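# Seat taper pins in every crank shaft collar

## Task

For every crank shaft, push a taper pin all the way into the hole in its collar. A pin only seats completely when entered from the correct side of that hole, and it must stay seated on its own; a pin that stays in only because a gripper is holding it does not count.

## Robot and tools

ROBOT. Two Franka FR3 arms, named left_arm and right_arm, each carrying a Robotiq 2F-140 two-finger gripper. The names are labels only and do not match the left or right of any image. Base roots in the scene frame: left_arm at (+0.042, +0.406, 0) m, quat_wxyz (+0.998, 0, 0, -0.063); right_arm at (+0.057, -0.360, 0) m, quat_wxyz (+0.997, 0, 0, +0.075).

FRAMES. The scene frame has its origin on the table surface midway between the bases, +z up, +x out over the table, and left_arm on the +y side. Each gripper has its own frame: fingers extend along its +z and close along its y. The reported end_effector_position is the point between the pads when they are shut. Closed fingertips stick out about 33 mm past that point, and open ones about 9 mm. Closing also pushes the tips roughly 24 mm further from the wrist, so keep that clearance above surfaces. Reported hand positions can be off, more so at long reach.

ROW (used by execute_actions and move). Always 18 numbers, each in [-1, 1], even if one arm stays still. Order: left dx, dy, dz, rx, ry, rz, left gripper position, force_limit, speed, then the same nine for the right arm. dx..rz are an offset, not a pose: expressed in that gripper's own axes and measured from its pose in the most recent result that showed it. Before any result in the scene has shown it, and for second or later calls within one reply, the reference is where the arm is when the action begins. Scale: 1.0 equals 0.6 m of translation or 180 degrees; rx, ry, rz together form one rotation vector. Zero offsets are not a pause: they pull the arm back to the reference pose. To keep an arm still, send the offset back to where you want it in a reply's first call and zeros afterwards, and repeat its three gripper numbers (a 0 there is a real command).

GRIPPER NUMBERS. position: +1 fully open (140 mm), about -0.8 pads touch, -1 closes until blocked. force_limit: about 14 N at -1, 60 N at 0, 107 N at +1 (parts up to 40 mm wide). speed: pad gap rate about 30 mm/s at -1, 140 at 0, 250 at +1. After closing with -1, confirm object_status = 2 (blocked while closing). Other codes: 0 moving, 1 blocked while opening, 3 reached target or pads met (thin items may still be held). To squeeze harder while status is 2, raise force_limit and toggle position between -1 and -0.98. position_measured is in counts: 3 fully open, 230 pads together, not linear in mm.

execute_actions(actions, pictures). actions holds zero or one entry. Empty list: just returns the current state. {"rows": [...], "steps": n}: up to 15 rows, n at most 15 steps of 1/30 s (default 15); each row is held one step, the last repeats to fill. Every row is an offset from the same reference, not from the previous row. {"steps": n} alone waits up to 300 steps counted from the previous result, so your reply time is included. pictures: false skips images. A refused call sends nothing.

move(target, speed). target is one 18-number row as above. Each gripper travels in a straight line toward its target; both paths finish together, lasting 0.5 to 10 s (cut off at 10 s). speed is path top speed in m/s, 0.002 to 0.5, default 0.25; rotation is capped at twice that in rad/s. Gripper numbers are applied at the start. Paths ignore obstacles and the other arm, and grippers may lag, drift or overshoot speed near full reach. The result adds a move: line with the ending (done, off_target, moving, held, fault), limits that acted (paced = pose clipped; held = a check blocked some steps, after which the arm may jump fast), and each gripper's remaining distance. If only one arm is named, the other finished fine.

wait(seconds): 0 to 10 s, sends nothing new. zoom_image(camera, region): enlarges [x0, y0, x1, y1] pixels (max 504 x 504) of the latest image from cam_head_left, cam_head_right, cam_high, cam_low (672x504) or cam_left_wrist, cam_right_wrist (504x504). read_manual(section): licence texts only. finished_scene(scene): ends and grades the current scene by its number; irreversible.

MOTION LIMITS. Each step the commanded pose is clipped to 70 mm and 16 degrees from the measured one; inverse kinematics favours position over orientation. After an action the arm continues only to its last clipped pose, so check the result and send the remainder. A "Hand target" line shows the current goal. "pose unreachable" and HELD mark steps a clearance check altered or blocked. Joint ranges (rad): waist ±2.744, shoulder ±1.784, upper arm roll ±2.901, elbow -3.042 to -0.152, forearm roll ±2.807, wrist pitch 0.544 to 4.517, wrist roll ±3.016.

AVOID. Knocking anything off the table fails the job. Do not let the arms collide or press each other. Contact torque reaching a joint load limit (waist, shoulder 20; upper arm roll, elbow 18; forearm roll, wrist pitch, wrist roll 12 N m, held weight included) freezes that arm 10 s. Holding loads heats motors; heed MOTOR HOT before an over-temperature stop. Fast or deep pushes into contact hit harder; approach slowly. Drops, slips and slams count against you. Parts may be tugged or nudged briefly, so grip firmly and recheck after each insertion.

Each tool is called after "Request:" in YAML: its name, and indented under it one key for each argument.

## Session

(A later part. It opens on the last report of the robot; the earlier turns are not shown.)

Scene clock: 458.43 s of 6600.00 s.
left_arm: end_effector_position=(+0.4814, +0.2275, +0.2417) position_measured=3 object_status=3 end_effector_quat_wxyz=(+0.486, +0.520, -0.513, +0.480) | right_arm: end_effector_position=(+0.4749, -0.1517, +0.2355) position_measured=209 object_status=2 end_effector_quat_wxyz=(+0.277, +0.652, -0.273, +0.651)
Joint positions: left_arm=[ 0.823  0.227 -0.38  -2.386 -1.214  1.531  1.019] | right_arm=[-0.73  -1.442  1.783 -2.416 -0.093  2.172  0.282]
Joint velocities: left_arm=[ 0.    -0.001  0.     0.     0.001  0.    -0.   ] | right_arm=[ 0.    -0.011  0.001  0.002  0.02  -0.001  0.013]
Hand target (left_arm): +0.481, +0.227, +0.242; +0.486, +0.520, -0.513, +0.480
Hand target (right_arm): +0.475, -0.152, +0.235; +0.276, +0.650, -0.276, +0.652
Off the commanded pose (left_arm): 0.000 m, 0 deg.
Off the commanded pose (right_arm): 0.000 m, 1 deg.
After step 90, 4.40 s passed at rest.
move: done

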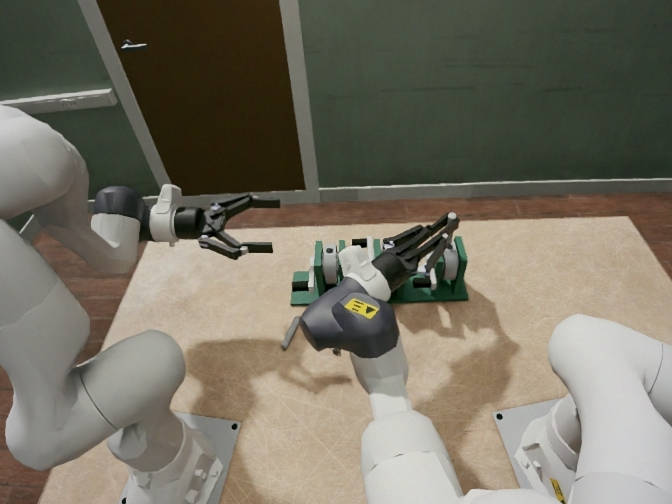

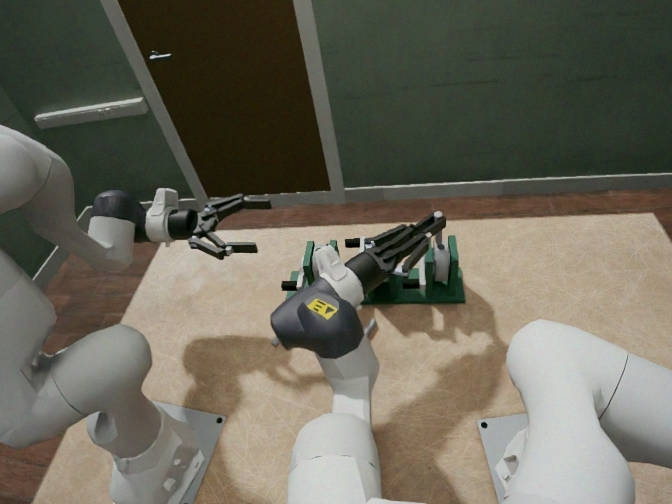

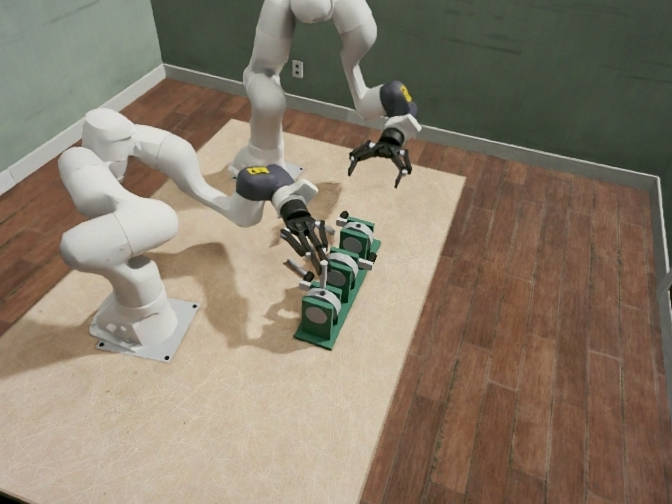

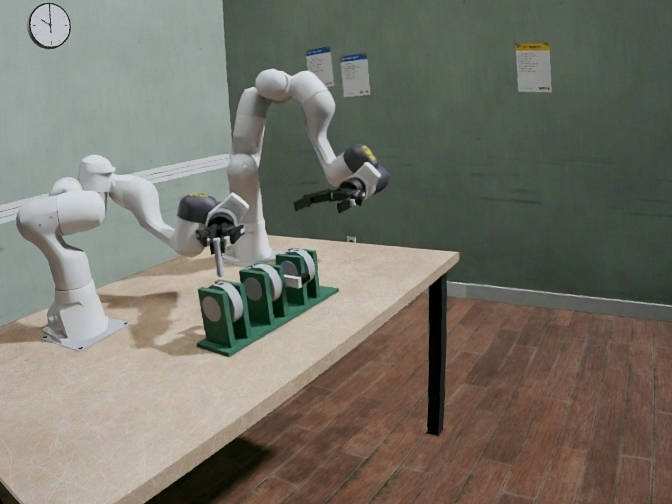

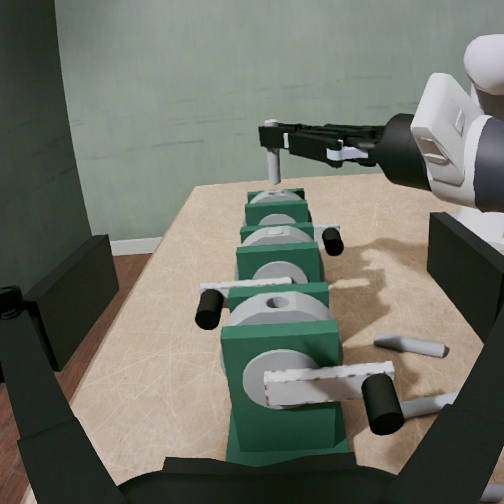

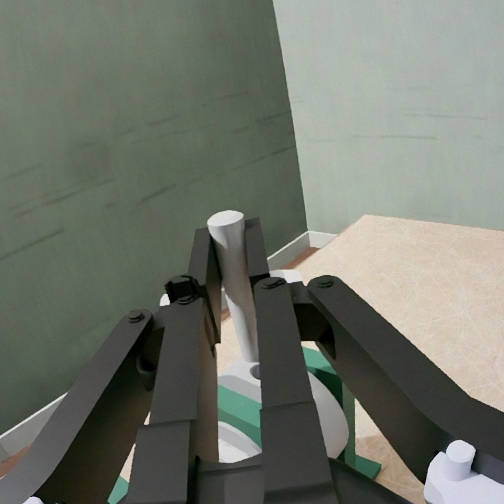

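Request:
move:
  target: [0,0,0,0,0,0,1,-1,0,-0.011,0.0048,0.0048,0,0,0.002,-1,0,-0.5]
  speed: 0.02

Request:
zoom_image:
  camera: "cam_left_wrist"
  region: [240,135,310,205]

Request:
zoom_image:
  camera: "cam_right_wrist"
  region: [200,320,300,420]

Scene clock: 463.70 s of 6600.00 s.
left_arm: end_effector_position=(+0.4814, +0.2275, +0.2417) position_measured=3 object_status=3 end_effector_quat_wxyz=(+0.486, +0.520, -0.513, +0.480) | right_arm: end_effector_position=(+0.4747, -0.1549, +0.2292) position_measured=209 object_status=2 end_effector_quat_wxyz=(+0.277, +0.653, -0.273, +0.650)
Joint positions: left_arm=[ 0.823  0.227 -0.38  -2.386 -1.214  1.531  1.019] | right_arm=[-0.73  -1.446  1.796 -2.422 -0.084  2.179  0.29 ]
Joint velocities: left_arm=[ 0.001  0.001  0.     0.001 -0.001 -0.001  0.001] | right_arm=[-0.    -0.002  0.001 -0.     0.006  0.006  0.005]
Hand target (left_arm): +0.481, +0.227, +0.242; +0.486, +0.520, -0.513, +0.480
Hand target (right_arm): +0.475, -0.156, +0.229; +0.275, +0.651, -0.275, +0.652
Off the commanded pose (left_arm): 0.000 m, 0 deg.
Off the commanded pose (right_arm): 0.001 m, 0 deg.
After step 90, 1.57 s passed at rest.
move: done

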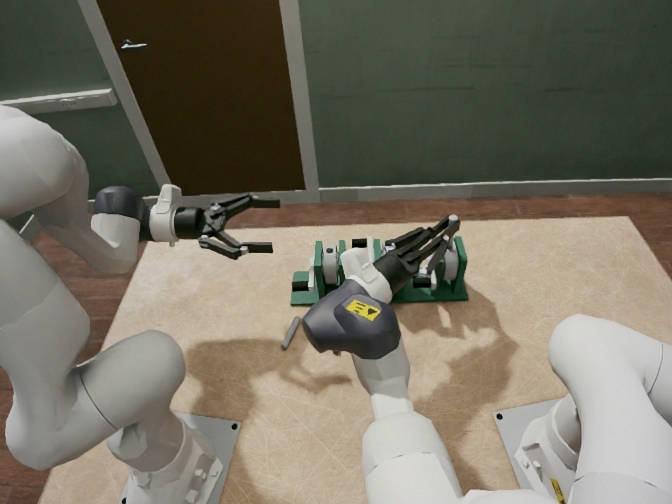

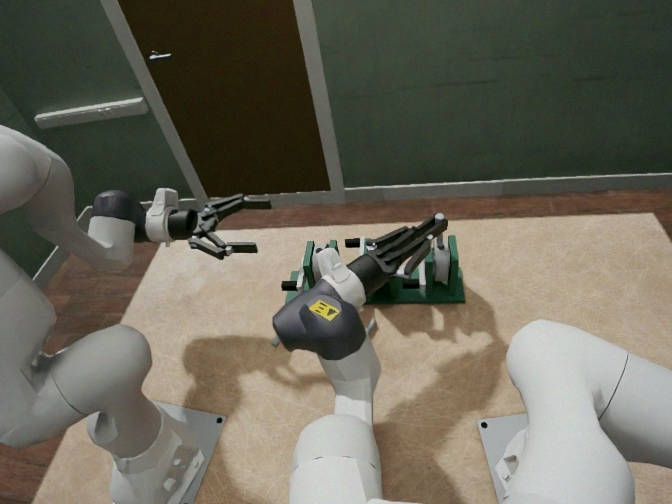

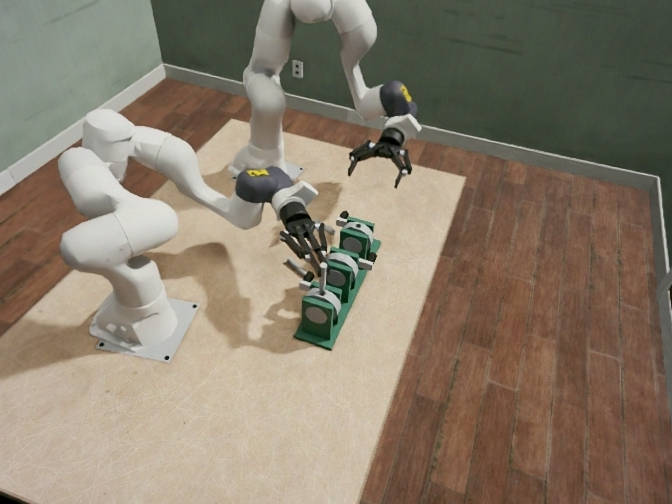

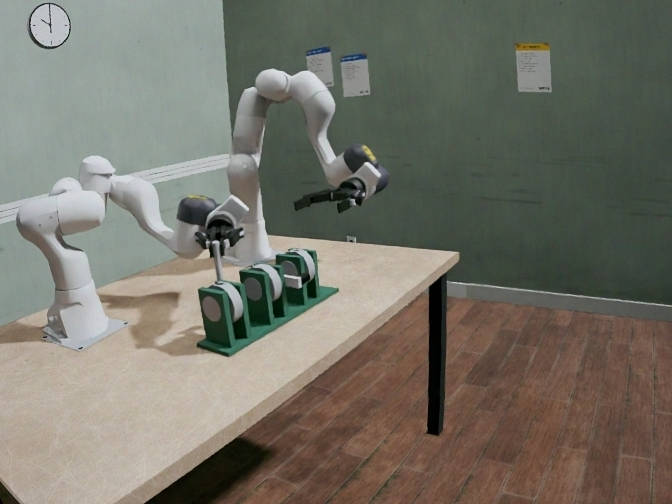

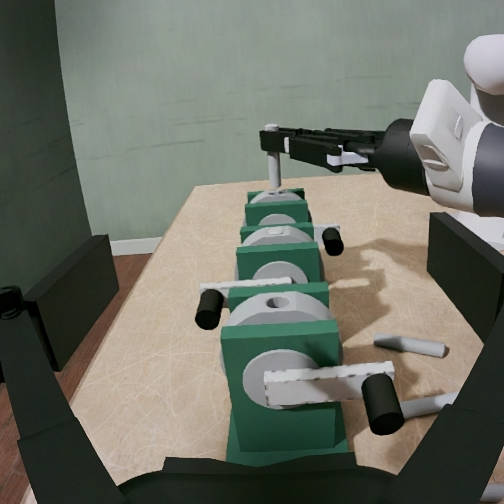

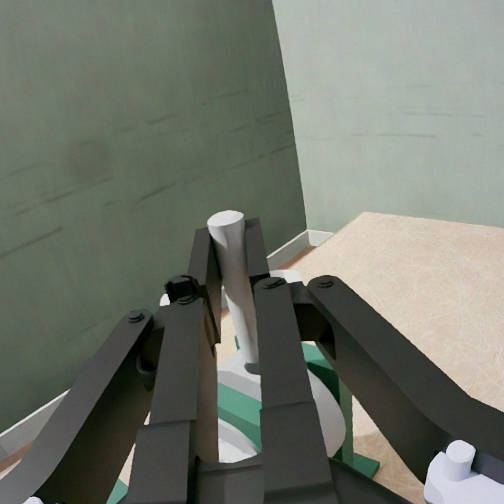

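Region (240, 135, 310, 205) of cam_left_wrist's 504x504 image, scaled by 7.200, with more detail than that image has.

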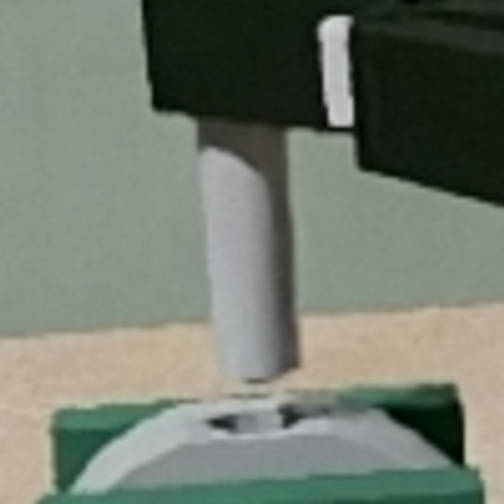

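Region (200, 320, 300, 420) of cam_right_wrist's 504x504 image, scaled by 5.040, with more detail than that image has.

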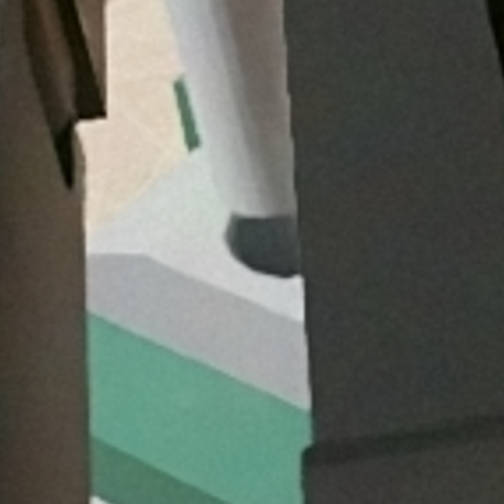

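Request:
move:
  target: [0,0,0,0,0,0,1,-1,0,0,0,0.003,0,0,0.002,-1,0,-0.5]
  speed: 0.01

Request:
move:
  target: [0,0,0,0,0,0,1,-1,0,-0.03,-0.001,0,0,0,0,-1,0,-0.5]
  speed: 0.008

Request:
zoom_image:
  camera: "cam_left_wrist"
  region: [240,135,310,205]

Request:
zoom_image:
  camera: "cam_right_wrist"
  region: [200,290,300,390]

Scene clock: 470.33 s of 6600.00 s.
left_arm: end_effector_position=(+0.4814, +0.2275, +0.2417) position_measured=3 object_status=3 end_effector_quat_wxyz=(+0.486, +0.520, -0.513, +0.480) | right_arm: end_effector_position=(+0.4752, -0.1542, +0.2287) position_measured=209 object_status=2 end_effector_quat_wxyz=(+0.275, +0.653, -0.273, +0.651)
Joint positions: left_arm=[ 0.823  0.227 -0.38  -2.386 -1.214  1.531  1.019] | right_arm=[-0.73  -1.447  1.796 -2.423 -0.083  2.183  0.291]
Joint velocities: left_arm=[-0.     0.     0.001 -0.    -0.002  0.     0.001] | right_arm=[ 0.    -0.001 -0.001 -0.001  0.     0.002  0.   ]
Hand target (left_arm): +0.481, +0.227, +0.242; +0.486, +0.520, -0.513, +0.480
Hand target (right_arm): +0.476, -0.156, +0.229; +0.275, +0.652, -0.275, +0.651
Off the commanded pose (left_arm): 0.000 m, 0 deg.
Off the commanded pose (right_arm): 0.002 m, 0 deg.
After step 90, 2.93 s passed at rest.
move: done

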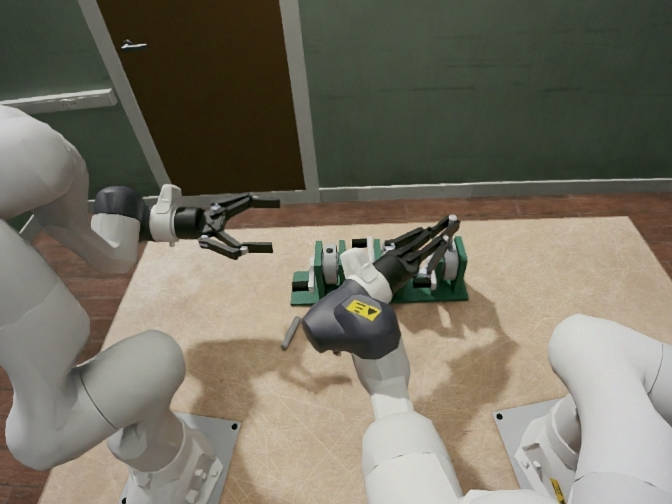

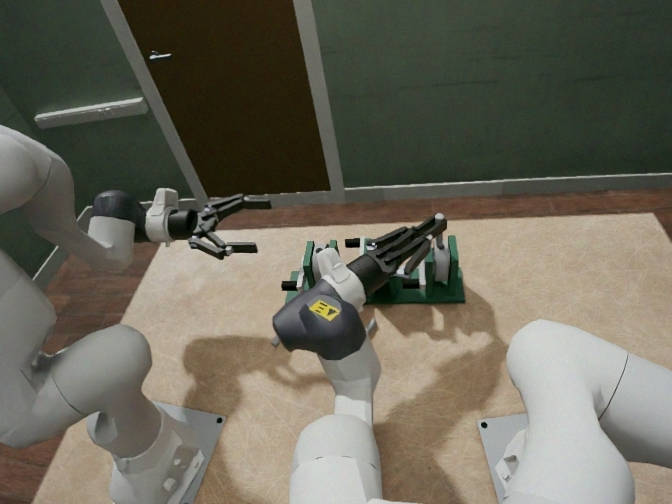

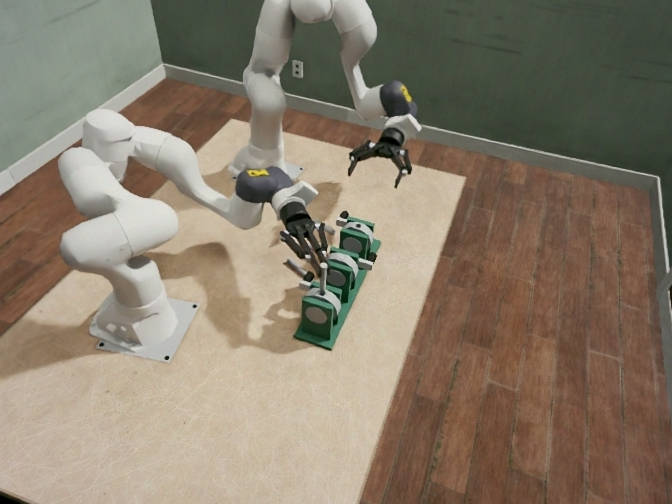

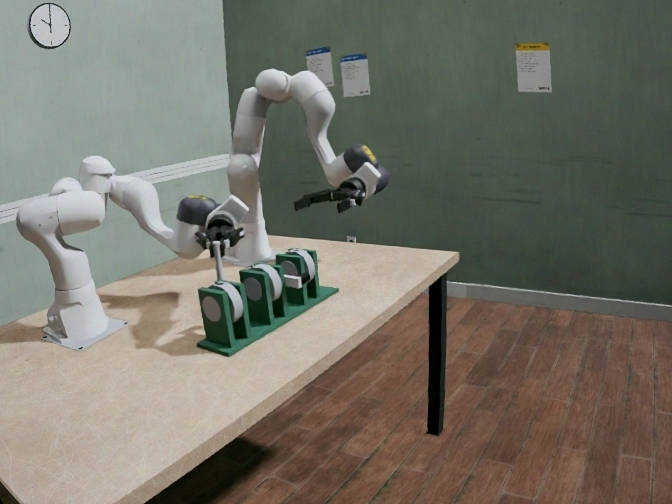

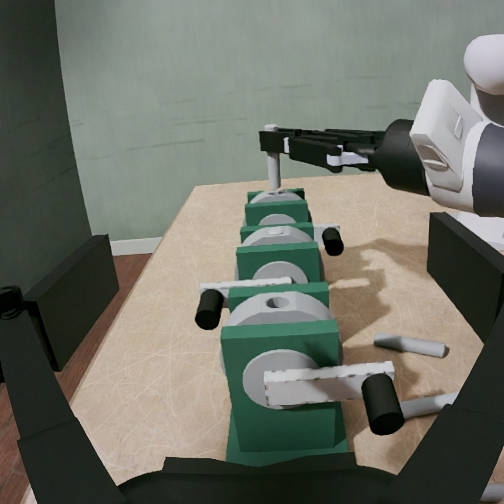

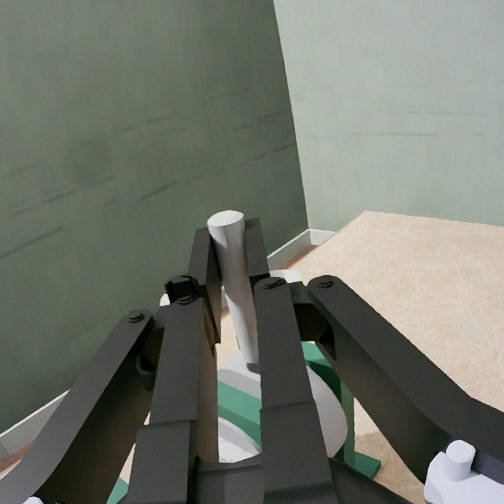

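Scene clock: 472.80 s of 6600.00 s.
left_arm: end_effector_position=(+0.4814, +0.2275, +0.2417) position_measured=3 object_status=3 end_effector_quat_wxyz=(+0.486, +0.520, -0.513, +0.480) | right_arm: end_effector_position=(+0.4751, -0.1574, +0.2123) position_measured=209 object_status=2 end_effector_quat_wxyz=(+0.279, +0.652, -0.273, +0.650)
Joint positions: left_arm=[ 0.823  0.227 -0.38  -2.386 -1.214  1.531  1.019] | right_arm=[-0.744 -1.462  1.833 -2.412 -0.06   2.181  0.304]
Joint velocities: left_arm=[-0.     0.     0.002  0.     0.     0.     0.   ] | right_arm=[-0.001 -0.004  0.001  0.002  0.007 -0.     0.002]
Hand target (left_arm): +0.481, +0.227, +0.242; +0.486, +0.520, -0.513, +0.480
Hand target (right_arm): +0.476, -0.154, +0.210; +0.275, +0.653, -0.273, +0.650
Off the commanded pose (left_arm): 0.000 m, 0 deg.
Off the commanded pose (right_arm): 0.004 m, 1 deg.
move: off_target (right_arm)

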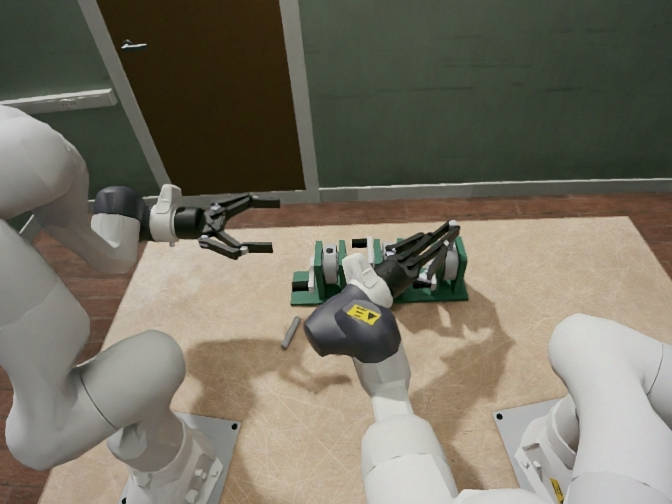

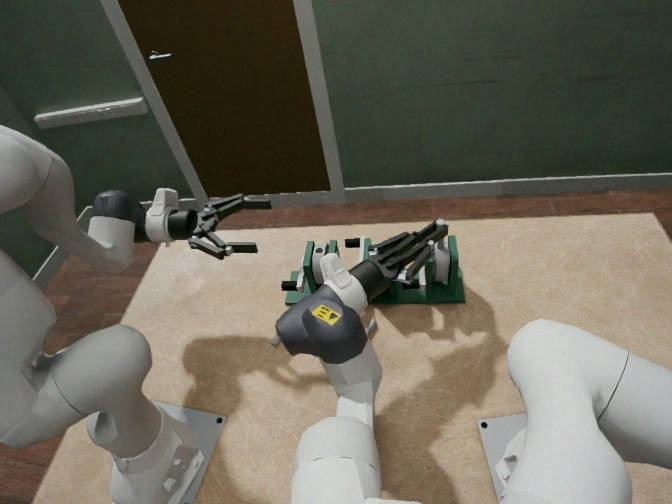

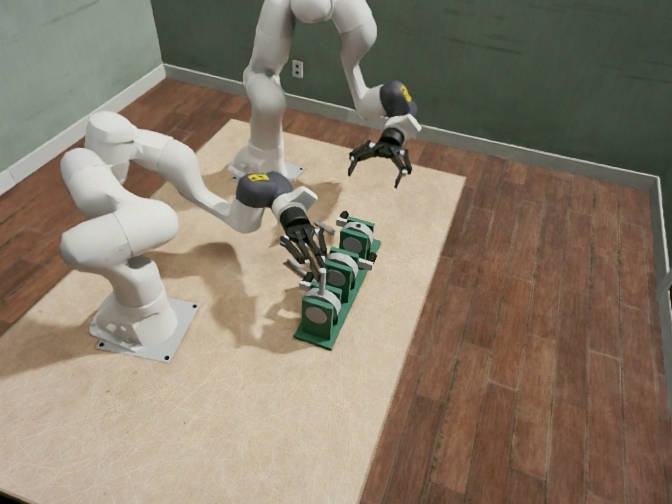

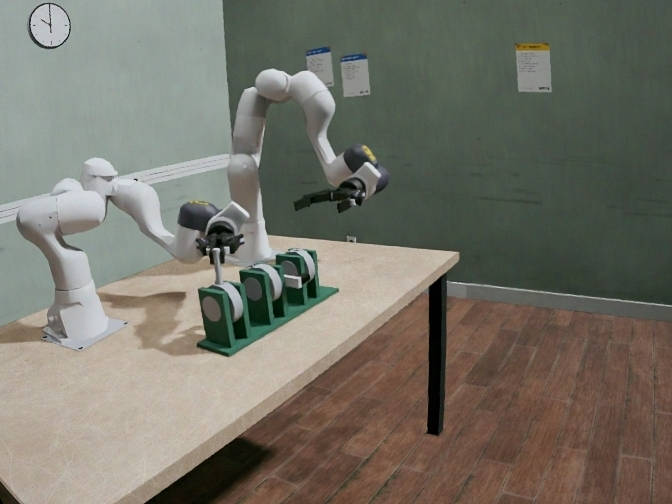

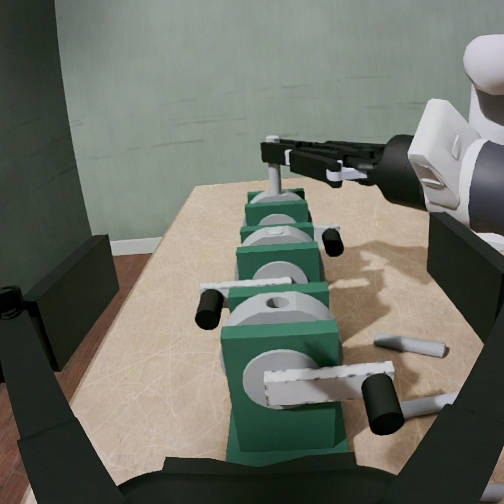

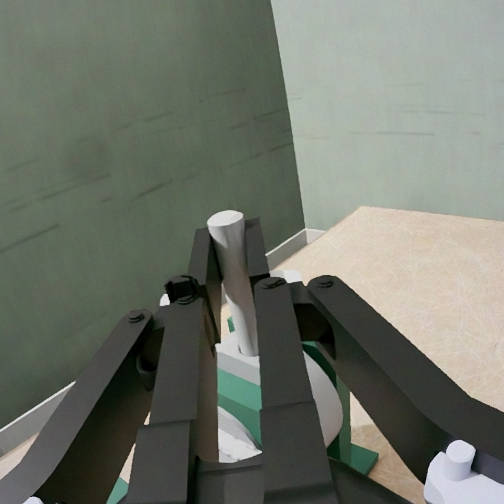

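Region (240, 135, 310, 205) of cam_left_wrist's 504x504 image, scaled by 7.200, with more detail than that image has.

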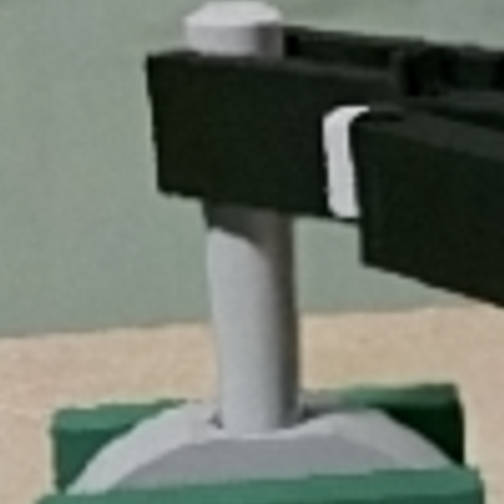

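Region (200, 290, 300, 390) of cam_right_wrist's 504x504 image, scaled by 5.040, with more detail than that image has.

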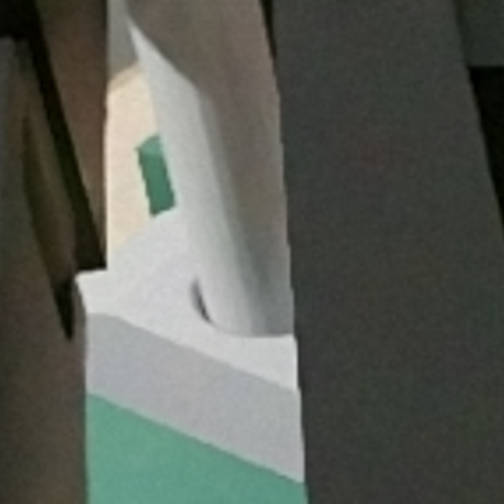

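Request:
move:
  target: [0,0,0,0,0,0,1,-1,0,-0.035,-0.002,-0.0015,0,0,0.002,-1,0,-0.5]
  speed: 0.008

Request:
move:
  target: [0,0,0,0,0,0,1,-1,0,0,0,0,0,0,0,-0.55,0,-0.8]
  speed: 0.01

Request:
zoom_image:
  camera: "cam_left_wrist"
  region: [240,135,310,205]

Scene clock: 480.47 s of 6600.00 s.
left_arm: end_effector_position=(+0.4814, +0.2275, +0.2417) position_measured=3 object_status=3 end_effector_quat_wxyz=(+0.486, +0.520, -0.513, +0.480) | right_arm: end_effector_position=(+0.4755, -0.1584, +0.1929) position_measured=209 object_status=2 end_effector_quat_wxyz=(+0.280, +0.651, -0.275, +0.650)
Joint positions: left_arm=[ 0.823  0.227 -0.38  -2.386 -1.214  1.531  1.019] | right_arm=[-0.759 -1.483  1.874 -2.394 -0.032  2.18   0.325]
Joint velocities: left_arm=[ 0.001 -0.     0.     0.     0.     0.     0.001] | right_arm=[-0.001 -0.001  0.001  0.002  0.004 -0.     0.003]
Hand target (left_arm): +0.481, +0.227, +0.242; +0.486, +0.520, -0.513, +0.480
Hand target (right_arm): +0.475, -0.156, +0.191; +0.277, +0.651, -0.275, +0.650
Off the commanded pose (left_arm): 0.000 m, 0 deg.
Off the commanded pose (right_arm): 0.003 m, 0 deg.
After step 90, 1.83 s passed at rest.
move: done

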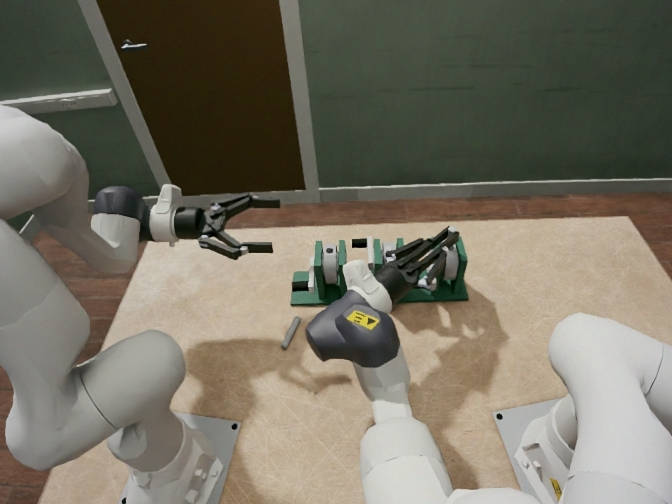

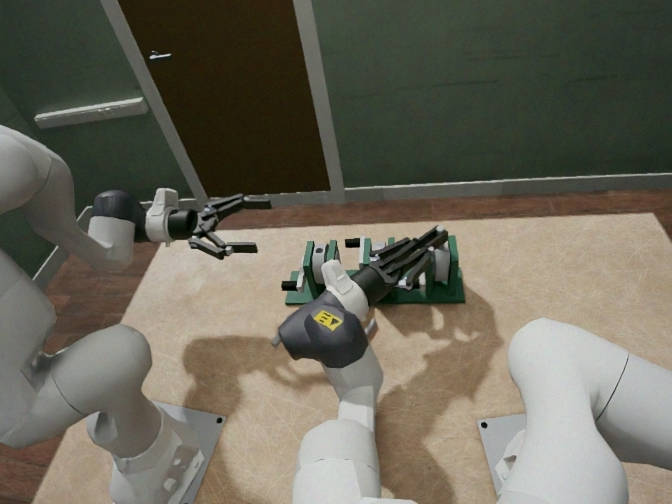

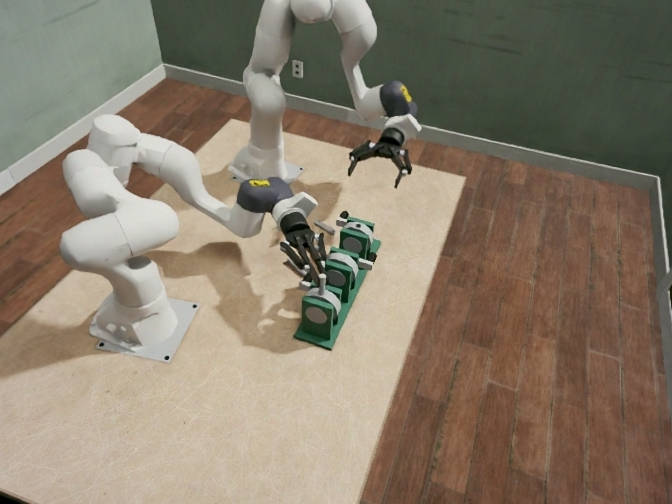

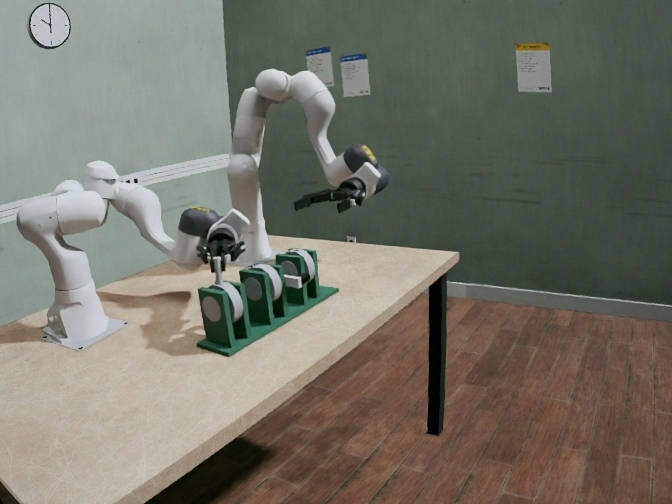

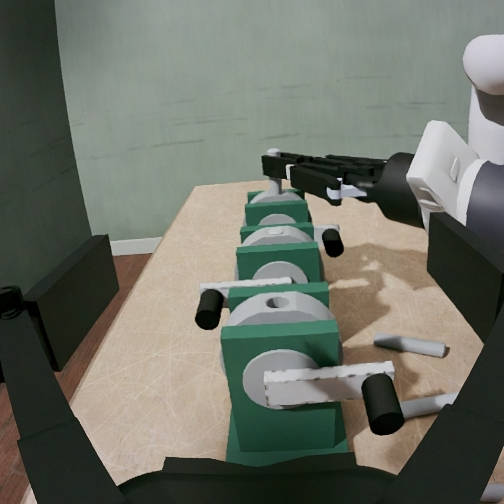

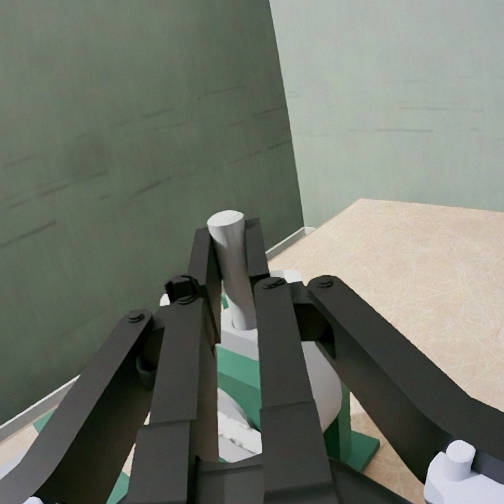

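Scene clock: 480.97 s of 6600.00 s.
left_arm: end_effector_position=(+0.4814, +0.2275, +0.2417) position_measured=3 object_status=3 end_effector_quat_wxyz=(+0.486, +0.520, -0.513, +0.480) | right_arm: end_effector_position=(+0.4755, -0.1584, +0.1929) position_measured=199 object_status=3 end_effector_quat_wxyz=(+0.280, +0.651, -0.275, +0.650)
Joint positions: left_arm=[ 0.823  0.227 -0.38  -2.386 -1.214  1.531  1.019] | right_arm=[-0.759 -1.483  1.874 -2.394 -0.032  2.18   0.325]
Joint velocities: left_arm=[-0.001  0.001 -0.001 -0.    -0.    -0.    -0.   ] | right_arm=[-0.    -0.002  0.    -0.    -0.001 -0.    -0.   ]
Hand target (left_arm): +0.481, +0.227, +0.242; +0.486, +0.520, -0.513, +0.480
Hand target (right_arm): +0.475, -0.158, +0.193; +0.280, +0.651, -0.275, +0.650
Off the commanded pose (left_arm): 0.000 m, 0 deg.
Off the commanded pose (right_arm): 0.000 m, 0 deg.
move: done

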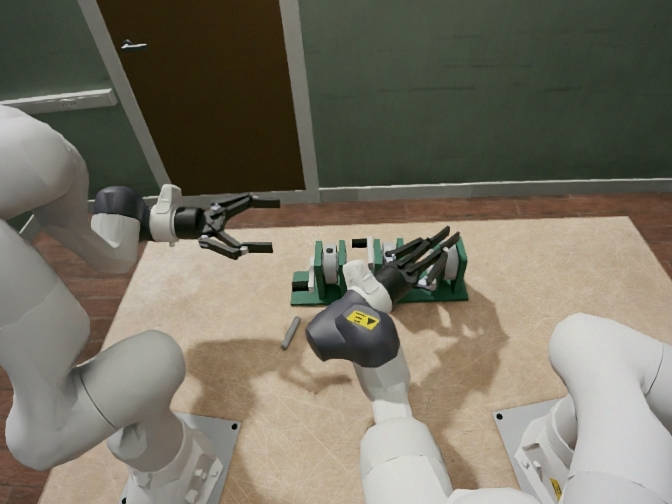

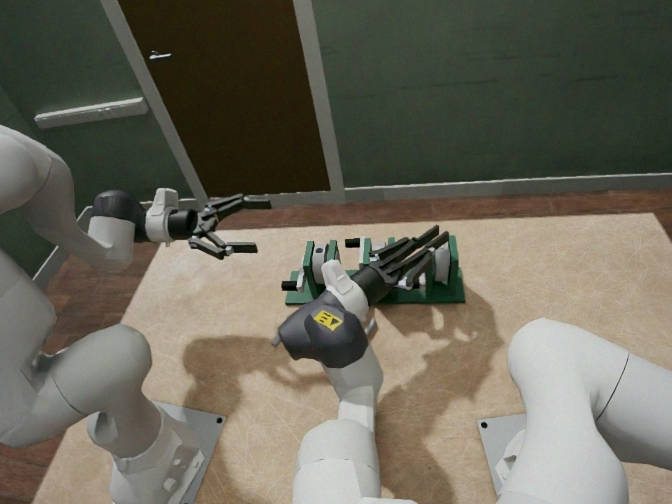

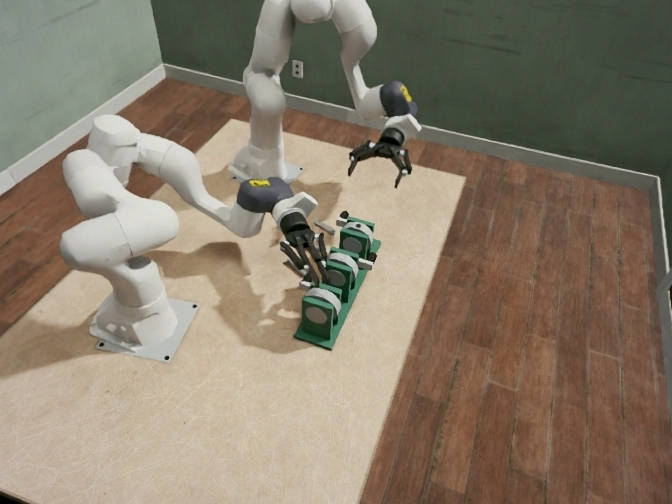

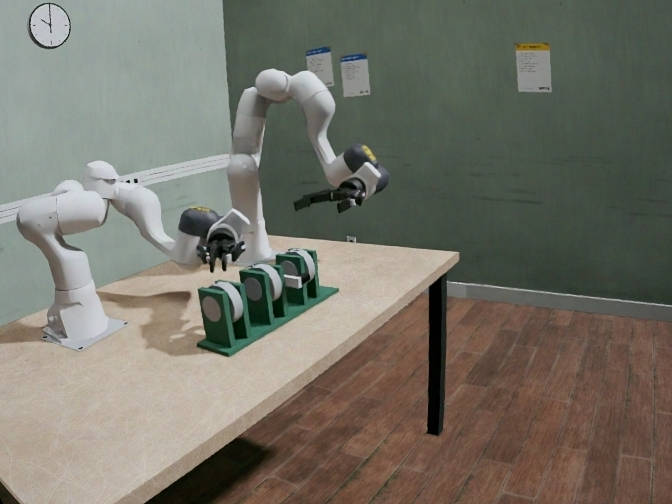

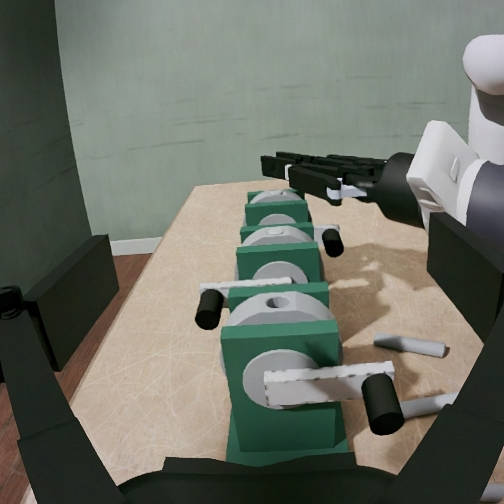

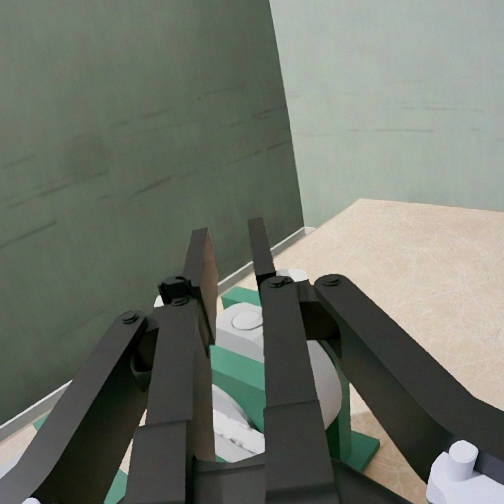

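Region (240, 135, 310, 205) of cam_left_wrist's 504x504 image, scaled by 7.200, with more detail than that image has.

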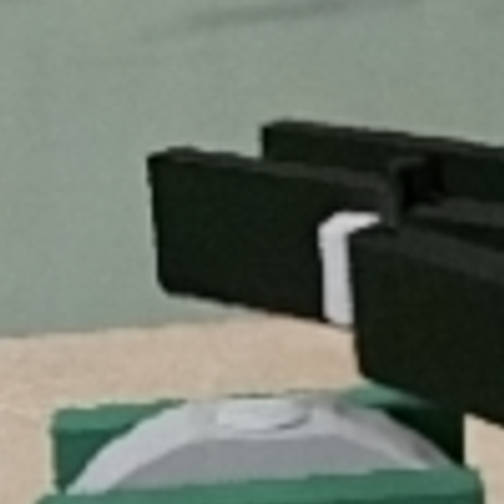

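Request:
move:
  target: [0.01,0,-0.1,0,0,0,1,-1,0,0.095,-0.1555,-0.424,0,-0.5,0,-0.3,0,0]
  speed: 0.3

Scene clock: 490.43 s of 6600.00 s.
left_arm: end_effector_position=(+0.4813, +0.2852, +0.2518) position_measured=3 object_status=3 end_effector_quat_wxyz=(+0.484, +0.520, -0.514, +0.481) | right_arm: end_effector_position=(+0.3764, +0.0858, +0.2539) position_measured=167 object_status=3 end_effector_quat_wxyz=(-0.003, +0.914, -0.406, +0.008)
Joint positions: left_arm=[ 0.871  0.245 -0.301 -2.317 -1.118  1.44   1.002] | right_arm=[-0.681 -0.227  1.407 -2.011  0.229  1.973  0.048]
Joint velocities: left_arm=[-0.002  0.001  0.004  0.001  0.001 -0.004 -0.001] | right_arm=[ 0.003  0.005 -0.001 -0.    -0.001  0.002 -0.004]
Hand target (left_arm): +0.480, +0.286, +0.252; +0.486, +0.520, -0.513, +0.480
Hand target (right_arm): +0.377, +0.088, +0.255; -0.006, +0.915, -0.403, +0.007
Off the commanded pose (left_arm): 0.002 m, 0 deg.
Off the commanded pose (right_arm): 0.012 m, 2 deg.
After step 90, 3.30 s passed at rest.
move: off_target (right_arm)

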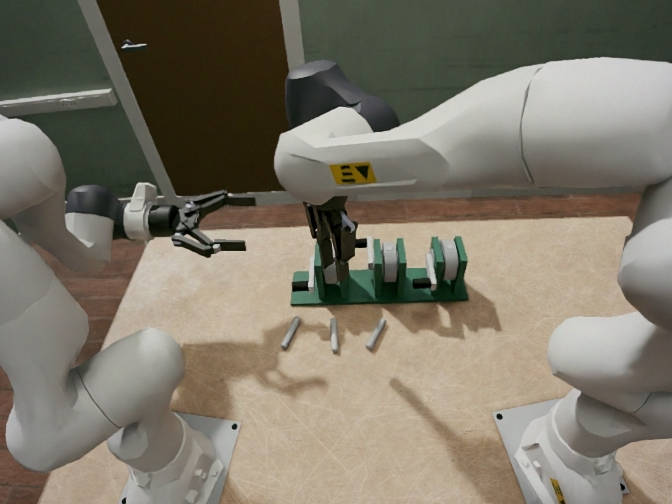

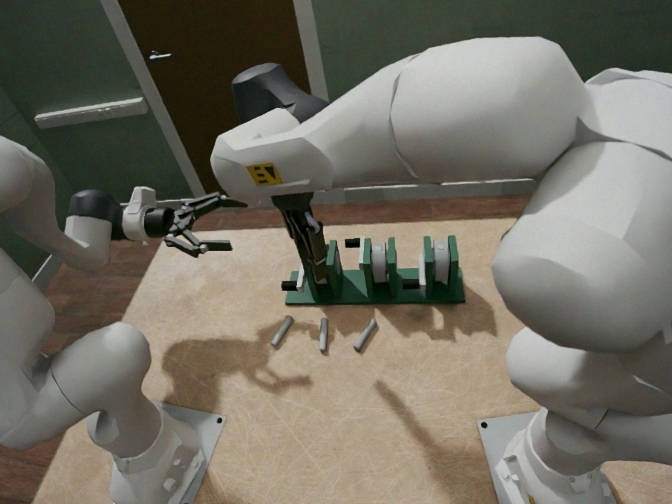

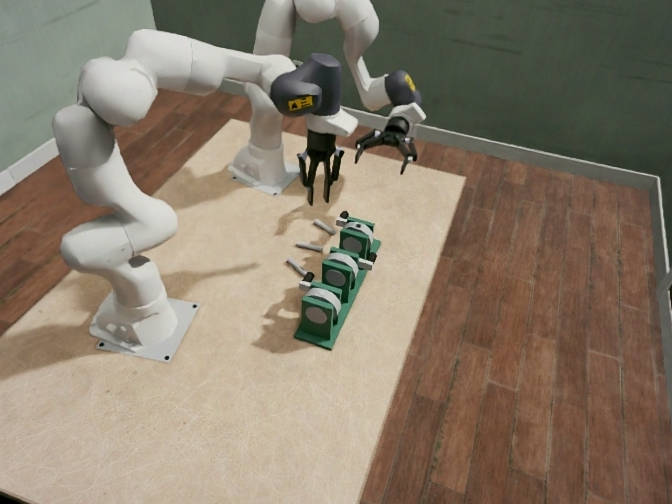

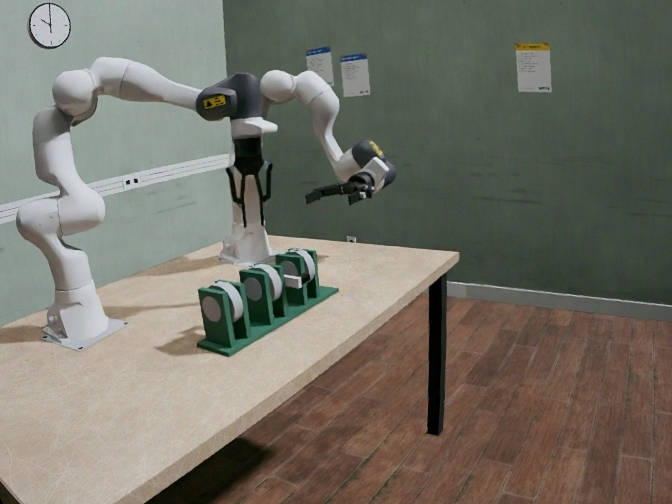

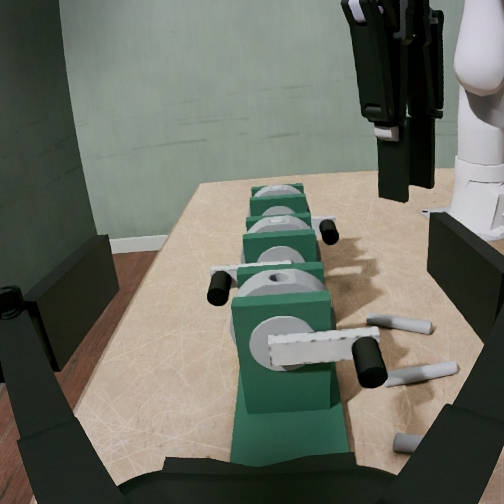

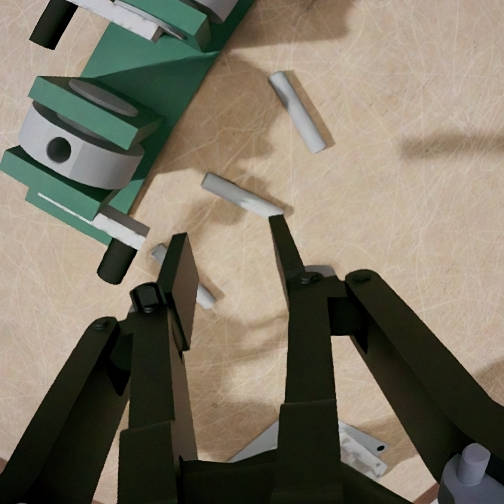

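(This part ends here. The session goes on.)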